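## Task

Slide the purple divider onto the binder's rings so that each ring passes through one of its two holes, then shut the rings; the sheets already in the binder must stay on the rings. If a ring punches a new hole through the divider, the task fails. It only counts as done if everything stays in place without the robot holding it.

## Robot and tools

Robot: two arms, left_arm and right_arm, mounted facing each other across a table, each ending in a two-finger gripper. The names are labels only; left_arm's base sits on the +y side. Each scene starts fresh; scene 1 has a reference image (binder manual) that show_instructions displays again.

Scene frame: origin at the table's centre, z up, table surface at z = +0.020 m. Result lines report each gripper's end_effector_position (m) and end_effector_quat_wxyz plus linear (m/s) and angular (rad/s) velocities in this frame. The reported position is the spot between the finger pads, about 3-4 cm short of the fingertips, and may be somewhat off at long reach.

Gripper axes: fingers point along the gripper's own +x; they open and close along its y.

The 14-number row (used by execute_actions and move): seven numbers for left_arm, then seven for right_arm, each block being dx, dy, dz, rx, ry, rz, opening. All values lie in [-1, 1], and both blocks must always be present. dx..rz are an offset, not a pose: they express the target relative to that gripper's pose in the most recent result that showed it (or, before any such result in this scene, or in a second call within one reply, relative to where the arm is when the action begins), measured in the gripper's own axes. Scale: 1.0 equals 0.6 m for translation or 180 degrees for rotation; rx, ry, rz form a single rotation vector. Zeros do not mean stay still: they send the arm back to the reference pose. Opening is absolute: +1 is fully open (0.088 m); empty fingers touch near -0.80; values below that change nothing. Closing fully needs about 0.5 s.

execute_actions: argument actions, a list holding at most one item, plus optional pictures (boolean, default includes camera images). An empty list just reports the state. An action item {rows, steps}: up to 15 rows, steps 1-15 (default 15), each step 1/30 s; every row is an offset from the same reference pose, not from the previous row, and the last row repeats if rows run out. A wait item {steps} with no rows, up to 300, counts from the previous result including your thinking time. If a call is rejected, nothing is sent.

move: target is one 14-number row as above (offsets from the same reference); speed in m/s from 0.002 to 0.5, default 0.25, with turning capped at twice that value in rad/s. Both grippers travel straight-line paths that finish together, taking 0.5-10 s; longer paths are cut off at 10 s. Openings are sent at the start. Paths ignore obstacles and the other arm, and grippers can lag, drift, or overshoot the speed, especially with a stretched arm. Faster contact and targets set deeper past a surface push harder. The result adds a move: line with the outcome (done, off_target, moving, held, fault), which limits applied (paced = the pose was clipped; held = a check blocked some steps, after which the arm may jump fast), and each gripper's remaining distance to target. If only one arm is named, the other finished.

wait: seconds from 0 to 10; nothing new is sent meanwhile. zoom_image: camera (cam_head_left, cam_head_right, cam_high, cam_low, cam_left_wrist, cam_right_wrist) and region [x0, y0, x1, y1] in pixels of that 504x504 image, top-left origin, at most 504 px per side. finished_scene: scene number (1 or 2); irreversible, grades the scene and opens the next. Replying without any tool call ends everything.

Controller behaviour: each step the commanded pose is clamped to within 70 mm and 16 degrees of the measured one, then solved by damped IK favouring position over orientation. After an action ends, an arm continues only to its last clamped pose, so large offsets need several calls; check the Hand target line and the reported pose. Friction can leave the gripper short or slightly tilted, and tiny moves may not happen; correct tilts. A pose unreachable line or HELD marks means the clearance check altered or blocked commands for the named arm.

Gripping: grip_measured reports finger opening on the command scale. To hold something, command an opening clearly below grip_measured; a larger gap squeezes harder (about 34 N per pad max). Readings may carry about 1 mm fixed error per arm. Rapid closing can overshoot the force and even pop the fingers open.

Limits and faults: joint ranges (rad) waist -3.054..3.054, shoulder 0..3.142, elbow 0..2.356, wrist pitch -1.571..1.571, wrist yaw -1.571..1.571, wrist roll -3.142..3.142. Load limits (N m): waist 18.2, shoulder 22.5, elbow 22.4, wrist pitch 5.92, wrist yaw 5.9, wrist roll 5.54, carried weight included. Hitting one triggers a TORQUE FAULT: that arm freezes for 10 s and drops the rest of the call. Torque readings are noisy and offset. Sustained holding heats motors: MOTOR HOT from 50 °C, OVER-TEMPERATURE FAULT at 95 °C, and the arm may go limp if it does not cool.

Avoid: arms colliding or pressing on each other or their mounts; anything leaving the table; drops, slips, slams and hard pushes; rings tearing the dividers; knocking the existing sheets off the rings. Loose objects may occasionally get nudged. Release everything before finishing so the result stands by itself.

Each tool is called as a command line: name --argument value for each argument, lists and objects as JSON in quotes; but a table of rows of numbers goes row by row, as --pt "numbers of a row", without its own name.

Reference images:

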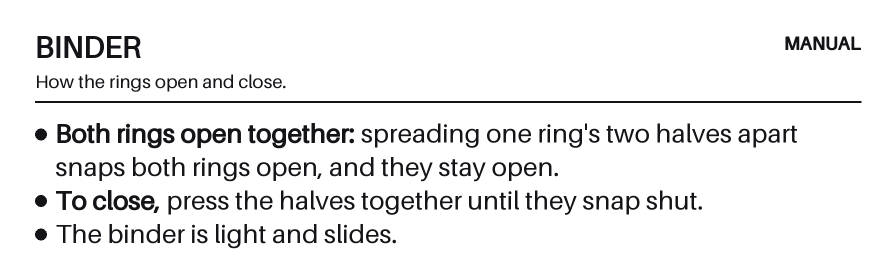

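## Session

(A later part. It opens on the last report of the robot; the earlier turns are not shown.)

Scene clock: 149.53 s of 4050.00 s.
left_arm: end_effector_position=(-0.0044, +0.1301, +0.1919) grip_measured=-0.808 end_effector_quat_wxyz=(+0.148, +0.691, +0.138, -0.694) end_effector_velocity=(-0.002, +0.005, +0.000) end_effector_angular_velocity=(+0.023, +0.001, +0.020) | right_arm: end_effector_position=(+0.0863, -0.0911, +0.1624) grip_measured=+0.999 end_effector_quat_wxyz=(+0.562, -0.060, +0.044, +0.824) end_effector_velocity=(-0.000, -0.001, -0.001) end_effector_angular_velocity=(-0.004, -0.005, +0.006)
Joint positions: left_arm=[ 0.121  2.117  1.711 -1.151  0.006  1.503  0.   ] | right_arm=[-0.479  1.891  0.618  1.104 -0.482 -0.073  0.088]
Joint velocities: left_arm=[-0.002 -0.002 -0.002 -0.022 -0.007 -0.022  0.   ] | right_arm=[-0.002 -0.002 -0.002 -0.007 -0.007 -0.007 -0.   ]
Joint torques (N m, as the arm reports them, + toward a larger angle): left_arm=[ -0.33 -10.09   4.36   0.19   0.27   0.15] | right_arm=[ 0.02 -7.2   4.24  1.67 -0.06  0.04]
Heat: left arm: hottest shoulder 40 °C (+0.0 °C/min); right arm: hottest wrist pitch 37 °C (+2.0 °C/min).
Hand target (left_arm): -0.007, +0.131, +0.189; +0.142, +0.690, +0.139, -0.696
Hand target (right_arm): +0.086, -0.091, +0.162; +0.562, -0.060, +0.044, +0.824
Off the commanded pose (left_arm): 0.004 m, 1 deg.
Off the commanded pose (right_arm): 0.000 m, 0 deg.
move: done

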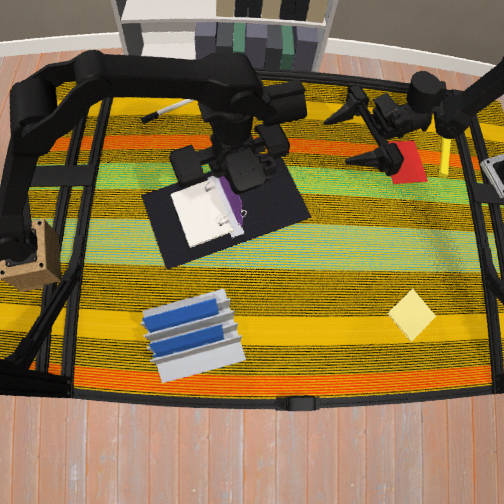

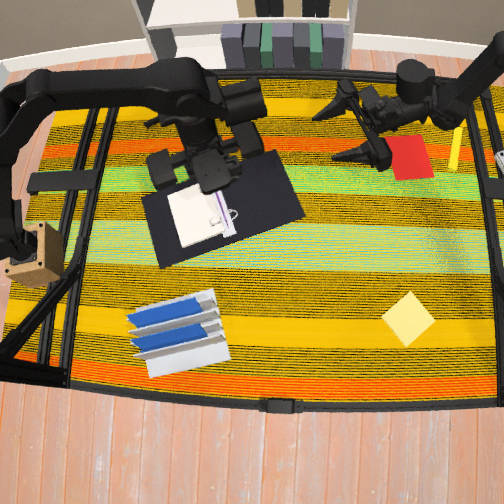

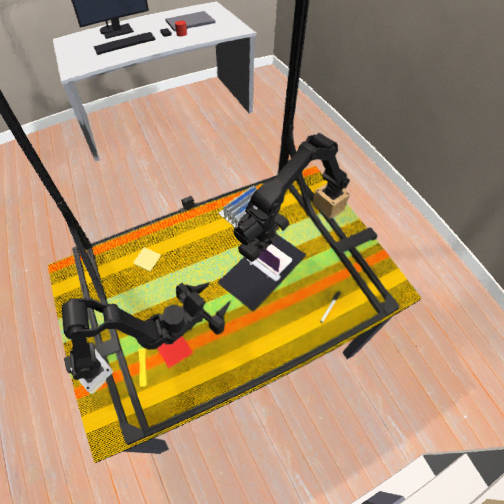

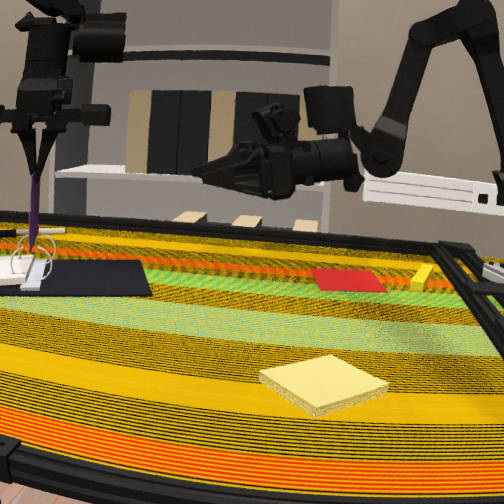

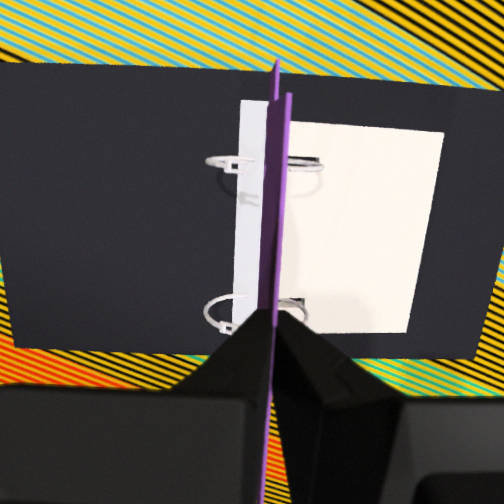

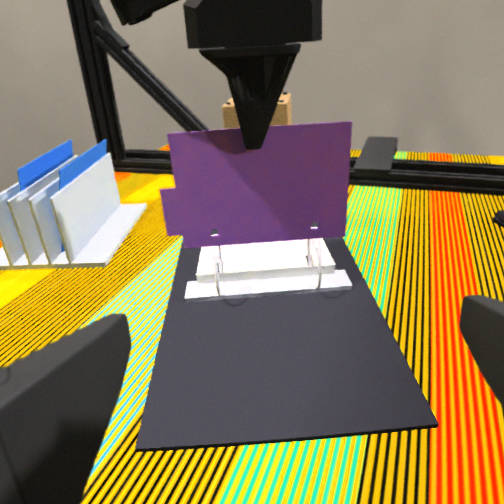

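move --target '[0.021,-0.009,0.001,0,0,0,-1,0,0,0,0,0,0,1]' --speed 0.02

zoom_image --camera "cam_right_wrist" --region '[180, 170, 360, 310]'

zoom_image --camera "cam_low" --region '[0, 170, 100, 300]'

Scene clock: 154.90 s of 4050.00 s.
left_arm: end_effector_position=(-0.0059, +0.1338, +0.1772) grip_measured=-0.809 end_effector_quat_wxyz=(+0.146, +0.691, +0.140, -0.694) end_effector_velocity=(-0.001, +0.002, +0.002) end_effector_angular_velocity=(+0.005, -0.006, +0.020) | right_arm: end_effector_position=(+0.0863, -0.0911, +0.1624) grip_measured=+0.999 end_effector_quat_wxyz=(+0.562, -0.060, +0.044, +0.824) end_effector_velocity=(-0.002, -0.002, -0.004) end_effector_angular_velocity=(-0.024, +0.010, +0.009)
Joint positions: left_arm=[ 0.12   2.118  1.652 -1.097  0.006  1.503  0.   ] | right_arm=[-0.479  1.891  0.618  1.104 -0.482 -0.073  0.088]
Joint velocities: left_arm=[-0.002 -0.007 -0.002 -0.007 -0.007 -0.022  0.   ] | right_arm=[ 0.002 -0.002 -0.002 -0.022 -0.007  0.007 -0.   ]
Joint torques (N m, as the arm reports them, + toward a larger angle): left_arm=[ -0.25 -11.84   4.26   0.21   0.1   -0.05] | right_arm=[ 0.04 -7.19  4.22  1.68 -0.05  0.04]
Heat: left arm: hottest shoulder 40 °C (-1.0 °C/min); right arm: hottest wrist pitch 37 °C (+2.0 °C/min).
Hand target (left_arm): -0.007, +0.135, +0.179; +0.148, +0.691, +0.138, -0.694
Hand target (right_arm): +0.086, -0.091, +0.162; +0.562, -0.060, +0.044, +0.824
Off the commanded pose (left_arm): 0.003 m, 0 deg.
Off the commanded pose (right_arm): 0.000 m, 0 deg.
move: done

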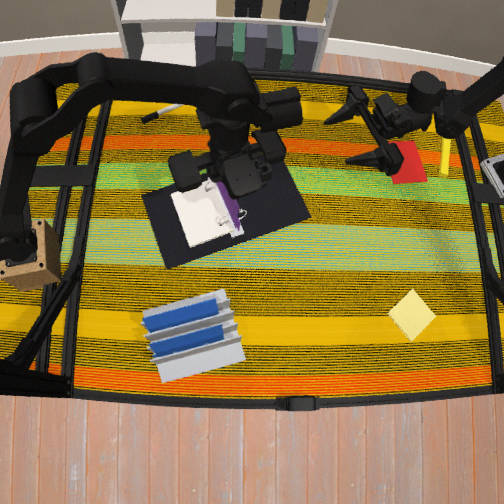

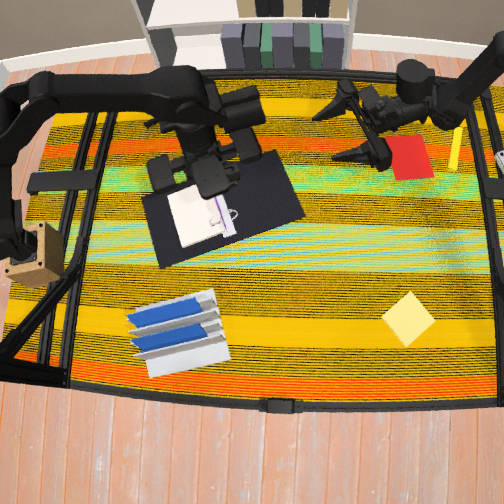

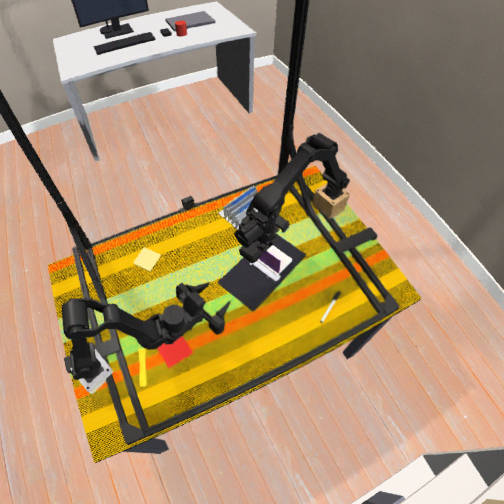

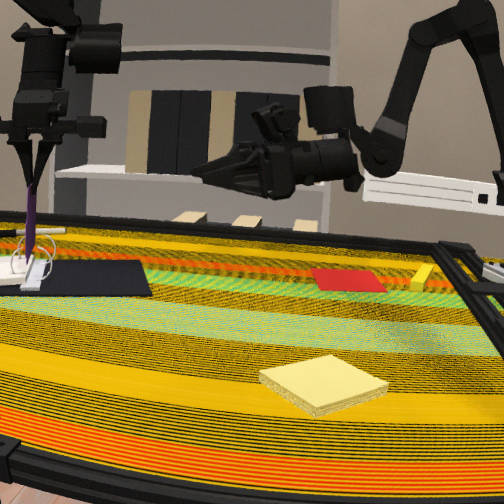

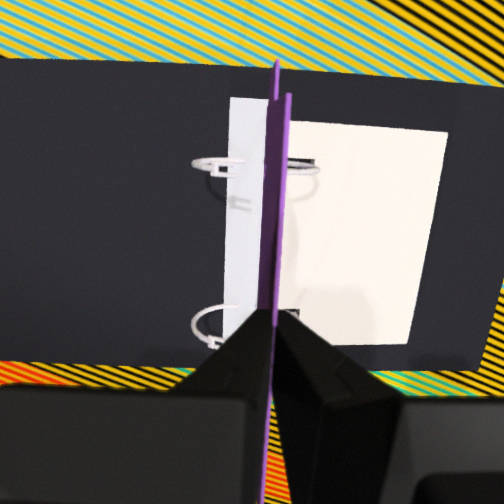

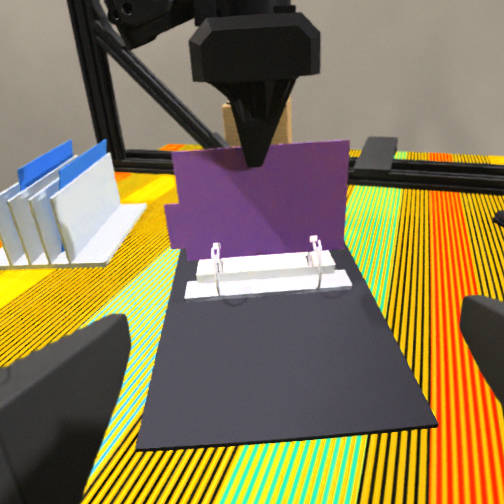

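Region (180, 170, 360, 310) of cam_right_wrist's 504x504 image, scaled by 2.800, with more detail than that image has.

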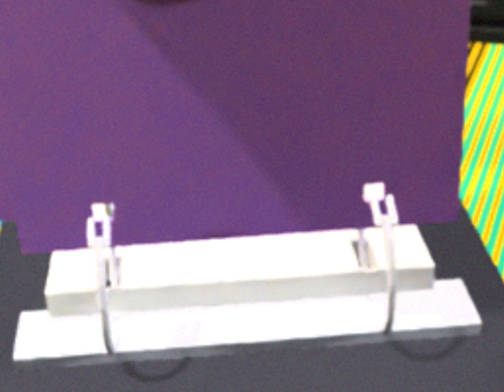

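Region (0, 170, 100, 300) of cam_low's 504x504 image, scaled by 3.877, with more detail than that image has; it fills the left 388 columns of this view, and the rest is white.

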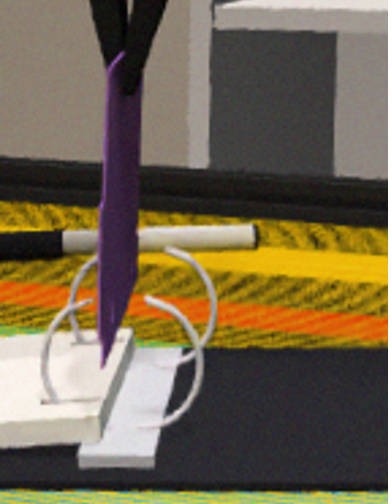

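move --target '[-0.017,0.002,0.001,0,0,0.004,-1,0,0,0,0,0,0,1]' --speed 0.02

zoom_image --camera "cam_right_wrist" --region '[180, 170, 360, 310]'

zoom_image --camera "cam_low" --region '[0, 170, 100, 300]'

Scene clock: 163.67 s of 4050.00 s.
left_arm: end_effector_position=(-0.0067, +0.1363, +0.1786) grip_measured=-0.809 end_effector_quat_wxyz=(+0.141, +0.690, +0.144, -0.695) end_effector_velocity=(-0.001, +0.002, +0.000) end_effector_angular_velocity=(+0.005, +0.009, +0.024) | right_arm: end_effector_position=(+0.0863, -0.0911, +0.1624) grip_measured=+0.999 end_effector_quat_wxyz=(+0.562, -0.060, +0.044, +0.824) end_effector_velocity=(+0.002, -0.002, -0.001) end_effector_angular_velocity=(-0.005, -0.007, -0.009)
Joint positions: left_arm=[ 0.12   2.117  1.657 -1.115  0.006  1.503  0.   ] | right_arm=[-0.479  1.891  0.618  1.104 -0.482 -0.073  0.088]
Joint velocities: left_arm=[ 0.002 -0.002 -0.002 -0.007  0.007 -0.022  0.   ] | right_arm=[-0.002 -0.007 -0.007 -0.007  0.007 -0.007 -0.   ]
Joint torques (N m, as the arm reports them, + toward a larger angle): left_arm=[ -0.06 -12.28   6.55  -0.12   0.07   0.01] | right_arm=[ 0.02 -7.2   4.24  1.68 -0.06  0.04]
Heat: left arm: hottest shoulder 41 °C (+1.0 °C/min); right arm: hottest wrist pitch 37 °C (+1.0 °C/min).
Hand target (left_arm): -0.006, +0.133, +0.187; +0.150, +0.692, +0.136, -0.693
Hand target (right_arm): +0.086, -0.091, +0.162; +0.562, -0.060, +0.044, +0.824
Off the commanded pose (left_arm): 0.010 m, 1 deg.
Off the commanded pose (right_arm): 0.000 m, 0 deg.
move: off_target (left_arm)

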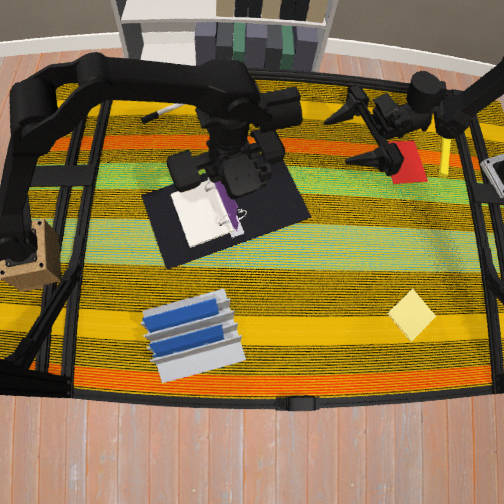

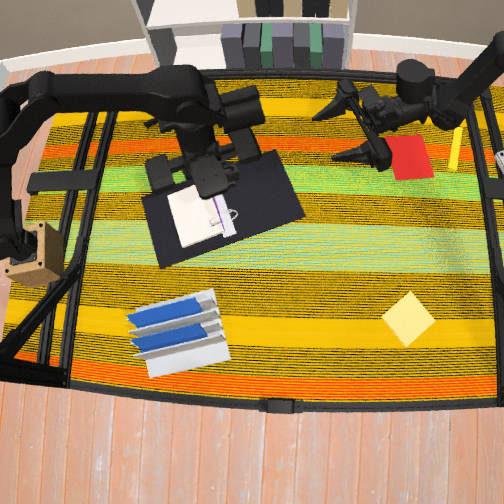

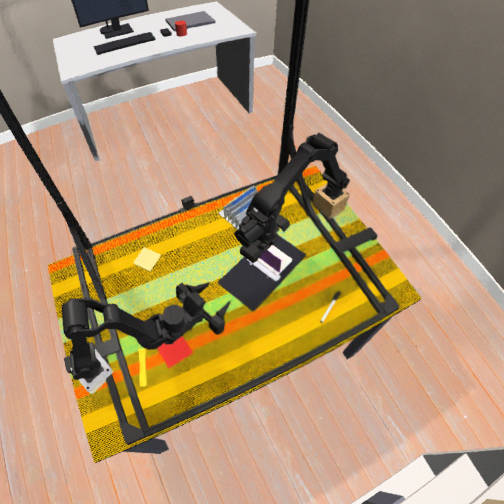

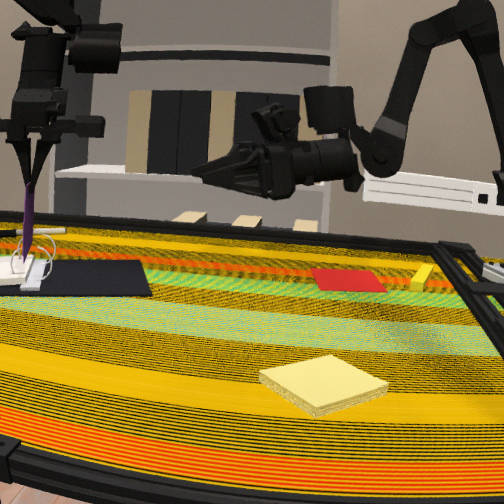

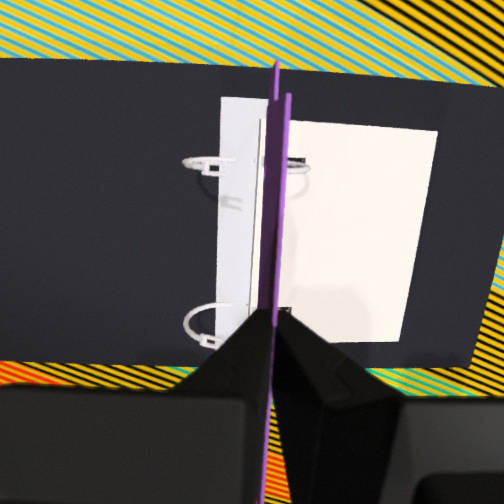

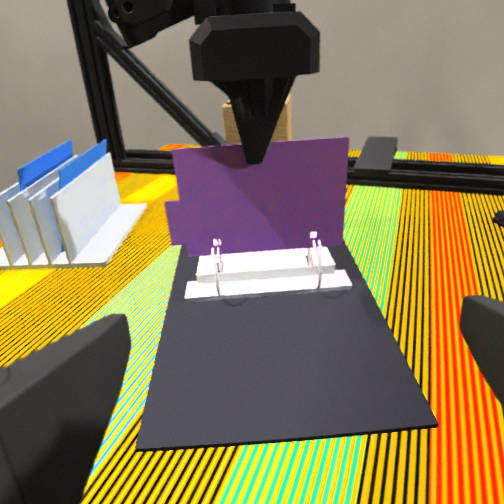

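Region (180, 170, 360, 310) of cam_right_wrist's 504x504 image, scaled by 2.800, with more detail than that image has.

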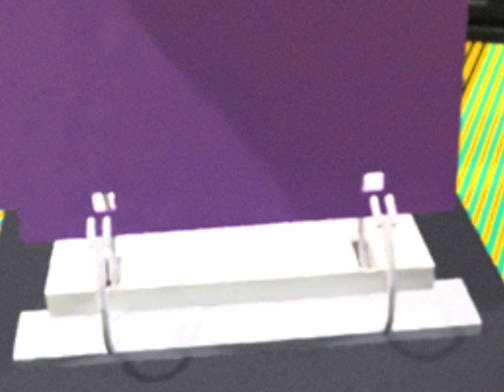

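Region (0, 170, 100, 300) of cam_low's 504x504 image, scaled by 3.877, with more detail than that image has; it fills the left 388 columns of this view, and the rest is white.

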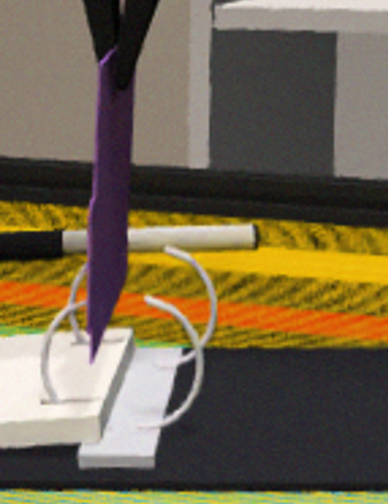

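move --target '[-0.0205,0.010,0.001,0,0,0.012,-1,0,0,0,0,0,0,1]' --speed 0.02

zoom_image --camera "cam_right_wrist" --region '[180, 170, 360, 310]'

Scene clock: 168.90 s of 4050.00 s.
left_arm: end_effector_position=(-0.0061, +0.1345, +0.1816) grip_measured=-0.809 end_effector_quat_wxyz=(+0.145, +0.691, +0.141, -0.694) end_effector_velocity=(+0.002, +0.002, +0.002) end_effector_angular_velocity=(+0.010, -0.020, +0.005) | right_arm: end_effector_position=(+0.0863, -0.0911, +0.1624) grip_measured=+0.999 end_effector_quat_wxyz=(+0.562, -0.060, +0.044, +0.824) end_effector_velocity=(+0.000, -0.000, -0.002) end_effector_angular_velocity=(-0.025, +0.023, +0.002)
Joint positions: left_arm=[ 0.12   2.114  1.664 -1.117  0.006  1.503  0.   ] | right_arm=[-0.479  1.891  0.618  1.104 -0.482 -0.073  0.088]
Joint velocities: left_arm=[-0.002 -0.002  0.002 -0.007 -0.022 -0.007  0.   ] | right_arm=[-0.002 -0.002  0.002 -0.022 -0.007  0.022 -0.   ]
Joint torques (N m, as the arm reports them, + toward a larger angle): left_arm=[ -0.12 -12.45   6.39   0.03   0.02  -0.01] | right_arm=[ 0.03 -7.19  4.23  1.67 -0.06  0.04]
Heat: left arm: hottest shoulder 41 °C (+2.0 °C/min); right arm: hottest wrist pitch 37 °C (+1.0 °C/min).
Hand target (left_arm): -0.005, +0.131, +0.191; +0.155, +0.693, +0.131, -0.692
Hand target (right_arm): +0.086, -0.091, +0.162; +0.562, -0.060, +0.044, +0.824
Off the commanded pose (left_arm): 0.010 m, 2 deg.
Off the commanded pose (right_arm): 0.000 m, 0 deg.
move: off_target (left_arm)

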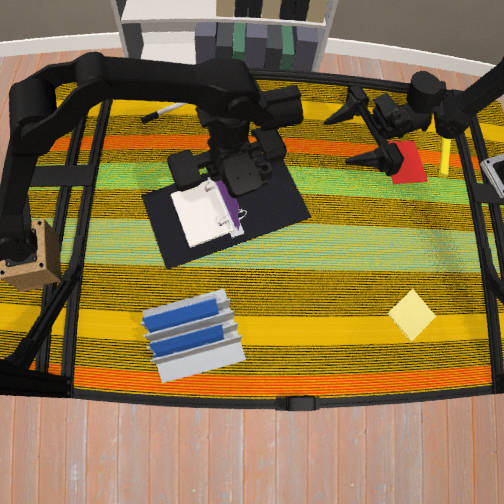

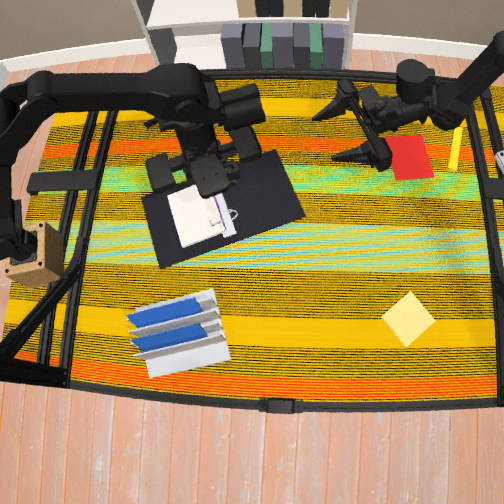

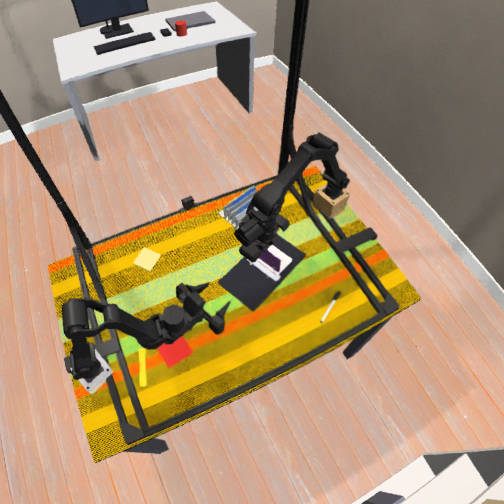

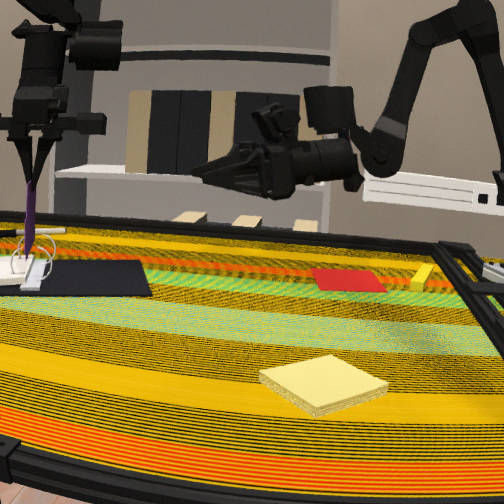

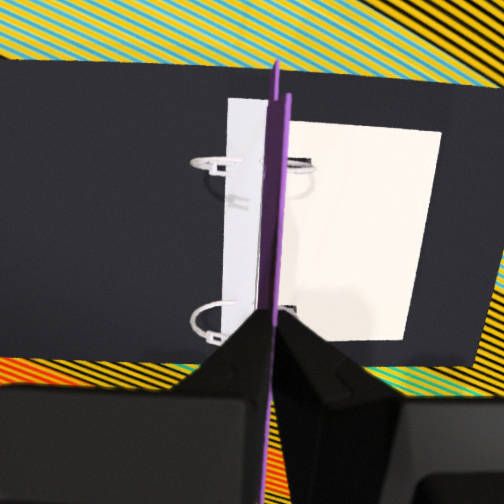

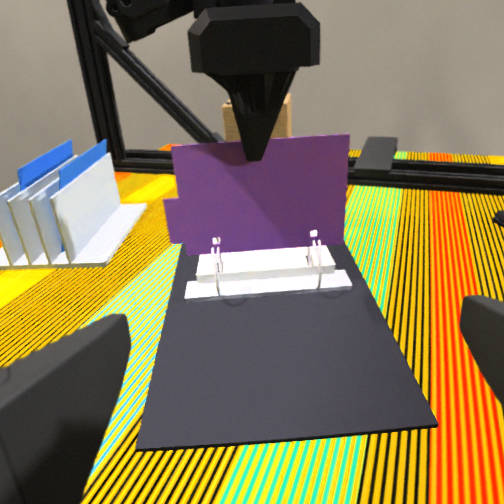

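Region (180, 170, 360, 310) of cam_right_wrist's 504x504 image, scaled by 2.800, with more detail than that image has.

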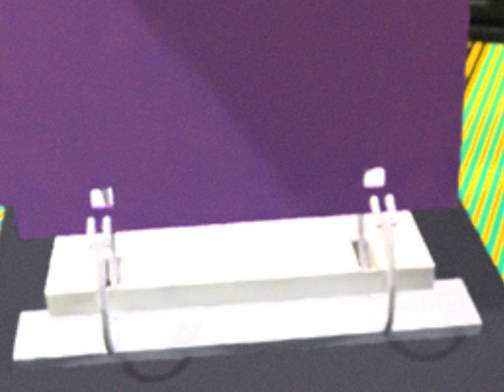

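move --target '[0,-0.0055,0,0,0,-0.0052,-1,0,0,0,0,0,0,1]' --speed 0.006

zoom_image --camera "cam_right_wrist" --region '[195, 210, 335, 270]'

zoom_image --camera "cam_head_left" --region '[190, 160, 270, 240]'

Scene clock: 175.43 s of 4050.00 s.
left_arm: end_effector_position=(-0.0072, +0.1372, +0.1819) grip_measured=-0.809 end_effector_quat_wxyz=(+0.140, +0.690, +0.146, -0.695) end_effector_velocity=(+0.001, -0.001, +0.002) end_effector_angular_velocity=(-0.009, -0.011, -0.010) | right_arm: end_effector_position=(+0.0863, -0.0911, +0.1624) grip_measured=+0.999 end_effector_quat_wxyz=(+0.562, -0.060, +0.044, +0.824) end_effector_velocity=(-0.000, -0.002, -0.001) end_effector_angular_velocity=(-0.004, -0.005, +0.006)
Joint positions: left_arm=[ 0.12   2.113  1.665 -1.131  0.006  1.503  0.   ] | right_arm=[-0.479  1.891  0.618  1.104 -0.482 -0.073  0.088]
Joint velocities: left_arm=[-0.002 -0.007 -0.002  0.007 -0.007  0.007  0.   ] | right_arm=[-0.002 -0.007 -0.007 -0.007 -0.007 -0.007 -0.   ]
Joint torques (N m, as the arm reports them, + toward a larger angle): left_arm=[ -0.01 -10.16   5.23  -0.09   0.15   0.04] | right_arm=[ 0.03 -7.22  4.23  1.67 -0.05  0.04]
Heat: left arm: hottest shoulder 42 °C (+3.0 °C/min); right arm: hottest wrist pitch 37 °C (+1.0 °C/min).
Hand target (left_arm): -0.008, +0.137, +0.182; +0.139, +0.689, +0.147, -0.696
Hand target (right_arm): +0.086, -0.091, +0.162; +0.562, -0.060, +0.044, +0.824
Off the commanded pose (left_arm): 0.001 m, 0 deg.
Off the commanded pose (right_arm): 0.000 m, 0 deg.
move: done

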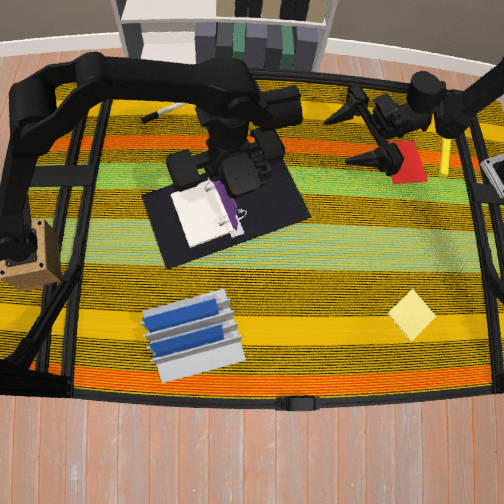

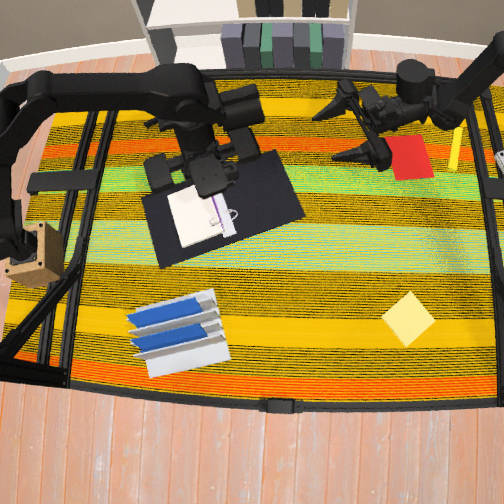

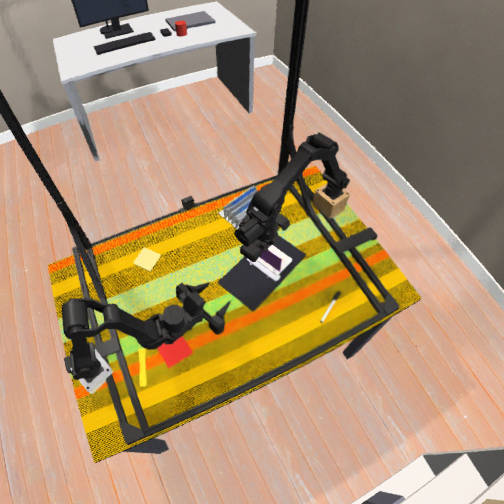

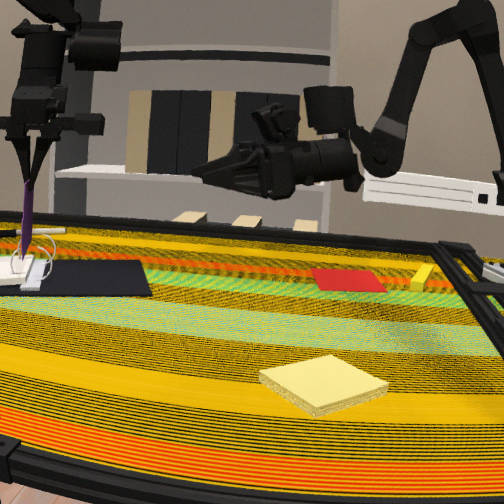

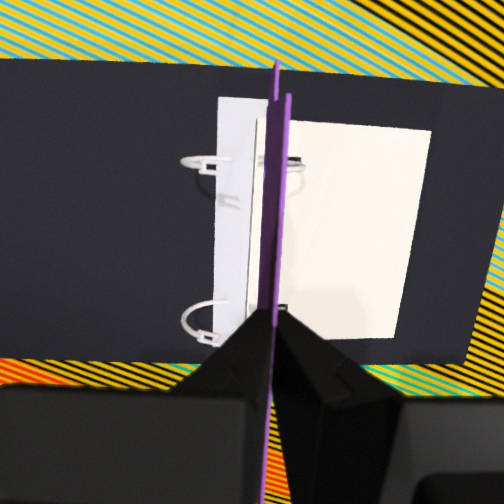

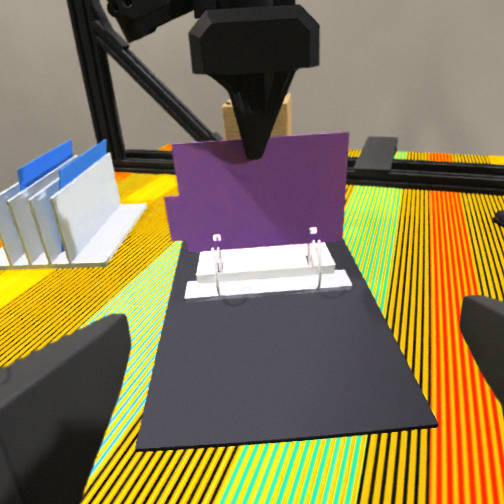

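Region (195, 210, 335, 270) of cam_right_wrist's 504x504 image, scaled by 3.600, with more detail than that image has; it fills the top 216 rows of this view, and the rest is white.

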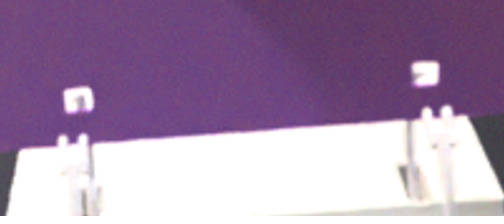

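Region (190, 160, 270, 240) of cam_head_left's 504x504 image, scaled by 6.300, with more detail than that image has.

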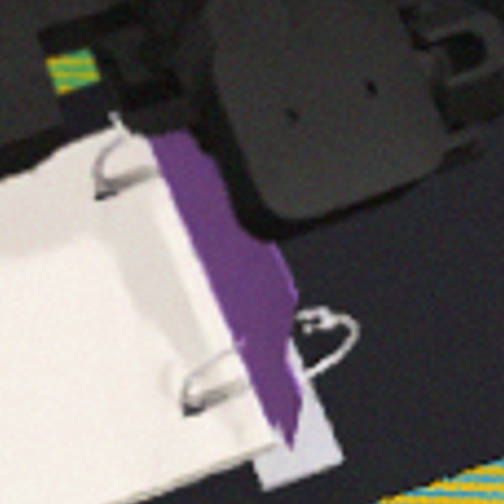

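move --target '[0.0085,-0.0095,0,0,0,-0.0097,-1,0,0,0,0,0,0,1]' --speed 0.008

zoom_image --camera "cam_right_wrist" --region '[195, 210, 335, 270]'

zoom_image --camera "cam_low" --region '[0, 200, 80, 300]'

Scene clock: 189.00 s of 4050.00 s.
left_arm: end_effector_position=(-0.0081, +0.1398, +0.1816) grip_measured=-0.809 end_effector_quat_wxyz=(+0.135, +0.689, +0.150, -0.696) end_effector_velocity=(+0.003, -0.000, +0.000) end_effector_angular_velocity=(+0.000, -0.023, -0.010) | right_arm: end_effector_position=(+0.0863, -0.0911, +0.1624) grip_measured=+0.999 end_effector_quat_wxyz=(+0.562, -0.060, +0.044, +0.824) end_effector_velocity=(-0.000, -0.001, -0.001) end_effector_angular_velocity=(+0.001, -0.018, +0.008)
Joint positions: left_arm=[ 0.12   2.114  1.664 -1.143  0.006  1.503  0.   ] | right_arm=[-0.479  1.891  0.618  1.104 -0.482 -0.073  0.088]
Joint velocities: left_arm=[-0.002 -0.002 -0.002  0.007 -0.022  0.007  0.   ] | right_arm=[-0.002 -0.002 -0.002 -0.007 -0.007 -0.022 -0.   ]
Joint torques (N m, as the arm reports them, + toward a larger angle): left_arm=[-0.04 -9.44  4.25 -0.07  0.17  0.04] | right_arm=[ 0.03 -7.2   4.23  1.67 -0.05  0.04]
Heat: left arm: hottest shoulder 42 °C (+3.0 °C/min); right arm: hottest wrist pitch 37 °C (+1.0 °C/min).
Hand target (left_arm): -0.010, +0.143, +0.177; +0.129, +0.688, +0.156, -0.697
Hand target (right_arm): +0.086, -0.091, +0.162; +0.562, -0.060, +0.044, +0.824
Off the commanded pose (left_arm): 0.006 m, 1 deg.
Off the commanded pose (right_arm): 0.000 m, 0 deg.
move: done

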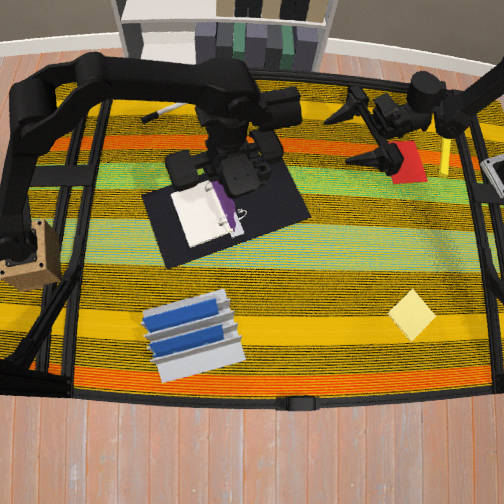

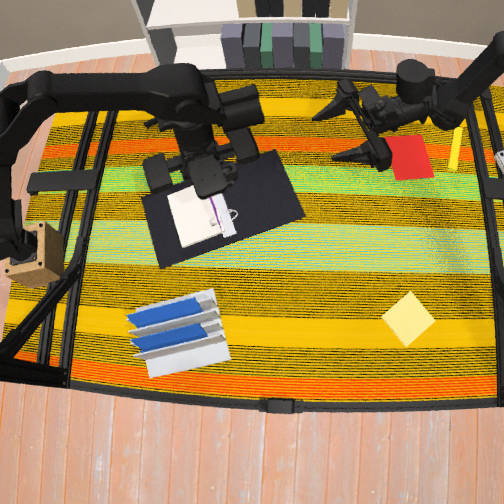

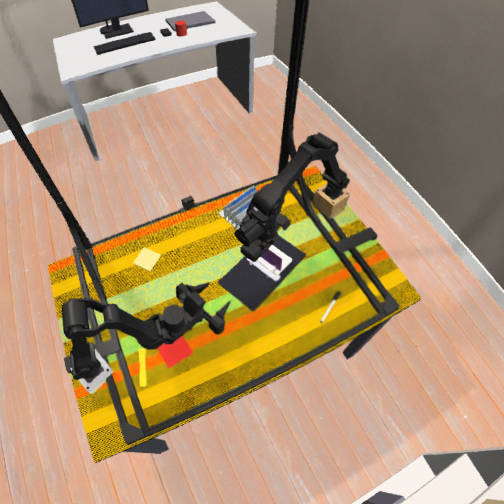

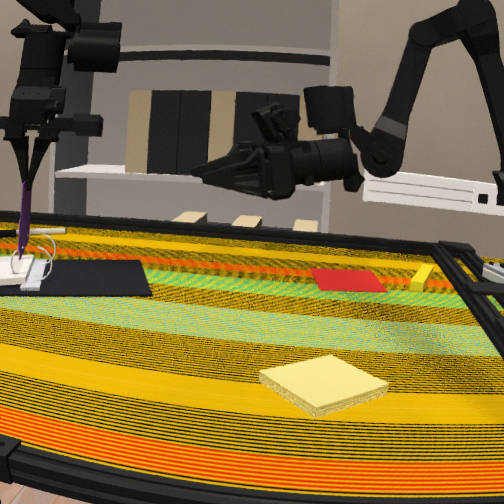

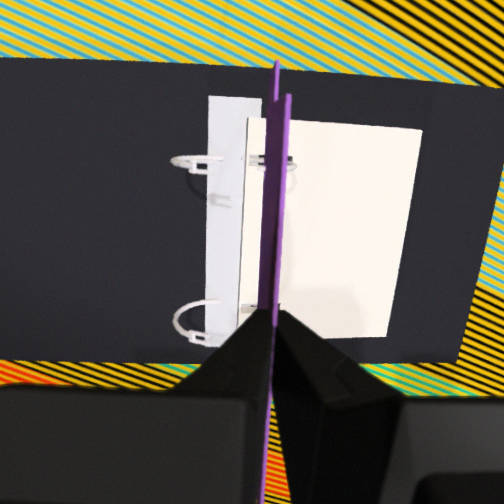

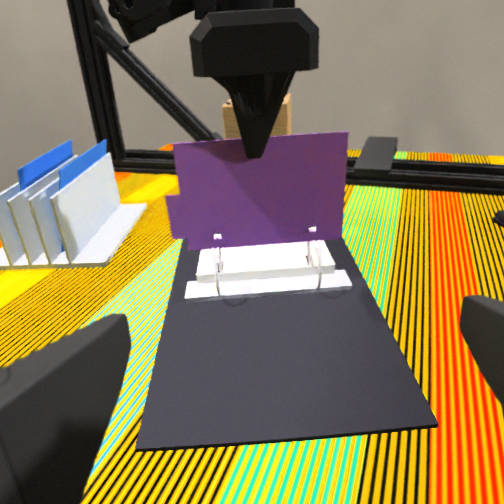

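Region (195, 210, 335, 270) of cam_right_wrist's 504x504 image, scaled by 3.600, with more detail than that image has; it fills the top 216 rows of this view, and the rest is white.

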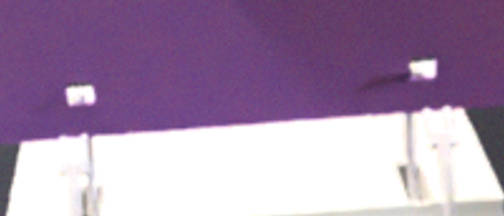

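Region (0, 200, 80, 300) of cam_low's 504x504 image, scaled by 5.040, with more detail than that image has; it fills the left 403 columns of this view, and the rest is white.

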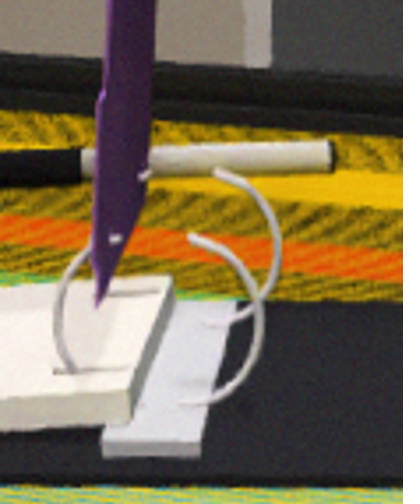

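move --target '[0.0125,-0.011,0,0,0,-0.008,-1,0,0,0,0,0,0,1]' --speed 0.01

zoom_image --camera "cam_right_wrist" --region '[195, 210, 335, 270]'

zoom_image --camera "cam_low" --region '[0, 200, 80, 300]'

Scene clock: 193.43 s of 4050.00 s.
left_arm: end_effector_position=(-0.0097, +0.1443, +0.1768) grip_measured=-0.810 end_effector_quat_wxyz=(+0.129, +0.688, +0.156, -0.696) end_effector_velocity=(+0.003, -0.001, -0.000) end_effector_angular_velocity=(-0.004, -0.010, +0.009) | right_arm: end_effector_position=(+0.0863, -0.0911, +0.1624) grip_measured=+0.999 end_effector_quat_wxyz=(+0.562, -0.060, +0.044, +0.824) end_effector_velocity=(-0.000, -0.001, +0.002) end_effector_angular_velocity=(+0.005, +0.007, +0.004)
Joint positions: left_arm=[ 0.12   2.115  1.645 -1.14   0.006  1.503  0.   ] | right_arm=[-0.479  1.891  0.618  1.104 -0.482 -0.073  0.088]
Joint velocities: left_arm=[ 0.002  0.002  0.002  0.007 -0.007 -0.007  0.   ] | right_arm=[-0.002 -0.002 -0.002  0.007 -0.007  0.007  0.   ]
Joint torques (N m, as the arm reports them, + toward a larger angle): left_arm=[ -0.06 -10.14   4.18   0.1    0.17   0.03] | right_arm=[ 0.04 -7.19  4.22  1.67 -0.05  0.05]
Heat: left arm: hottest shoulder 42 °C (+3.0 °C/min); right arm: hottest wrist pitch 38 °C (+2.0 °C/min).
Hand target (left_arm): -0.011, +0.146, +0.174; +0.127, +0.687, +0.159, -0.697
Hand target (right_arm): +0.086, -0.091, +0.162; +0.562, -0.060, +0.044, +0.824
Off the commanded pose (left_arm): 0.003 m, 0 deg.
Off the commanded pose (right_arm): 0.000 m, 0 deg.
move: done

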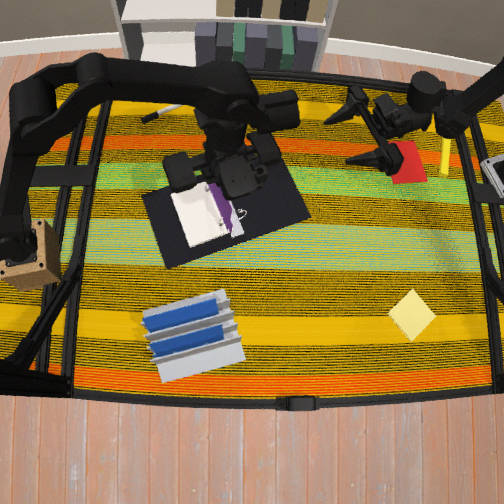

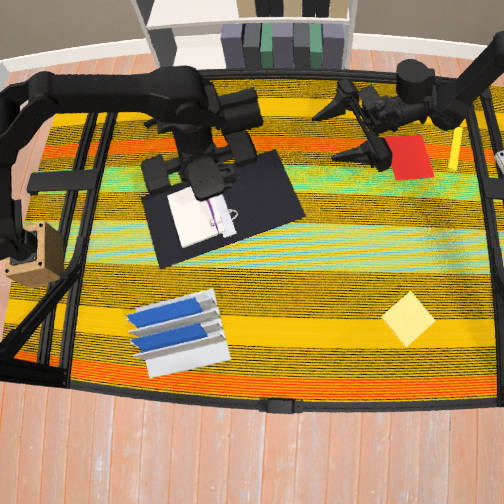

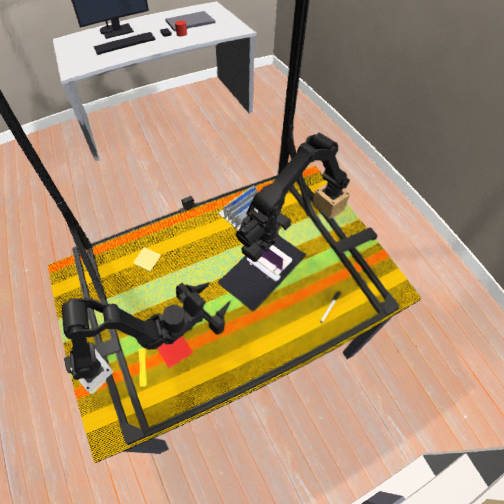

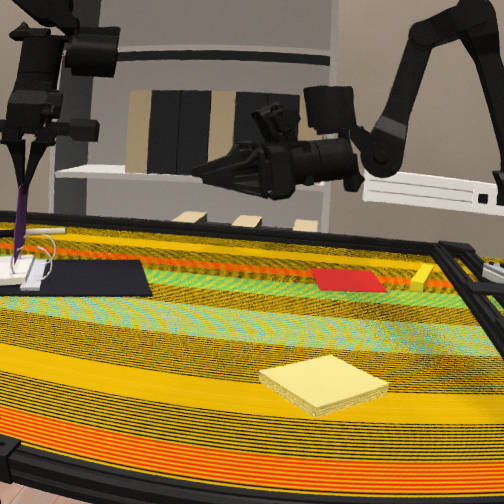

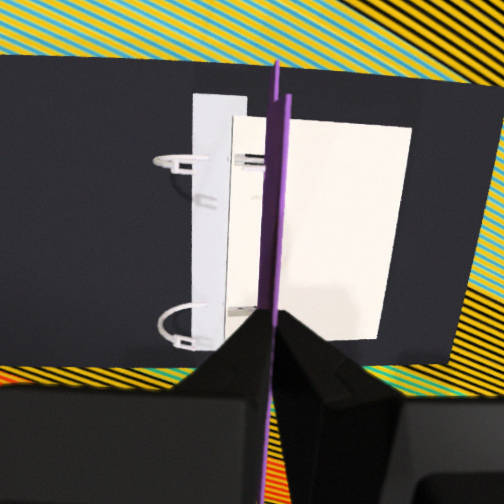

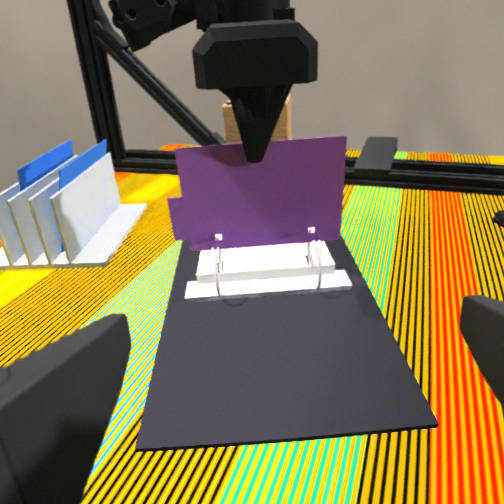

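Region (195, 210, 335, 270) of cam_right_wrist's 504x504 image, scaled by 3.600, with more detail than that image has; it fills the top 216 rows of this view, and the rest is white.

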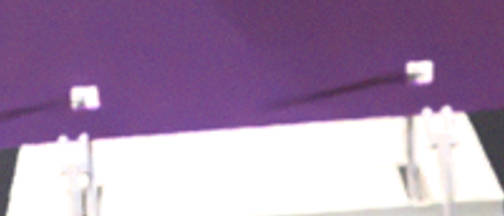

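Region (0, 200, 80, 300) of cam_low's 504x504 image, scaled by 5.040, with more detail than that image has; it fills the left 403 columns of this view, and the rest is white.

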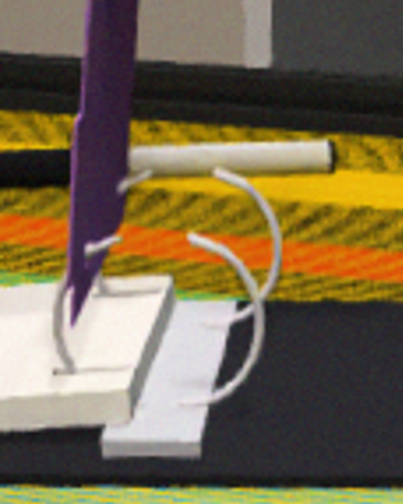

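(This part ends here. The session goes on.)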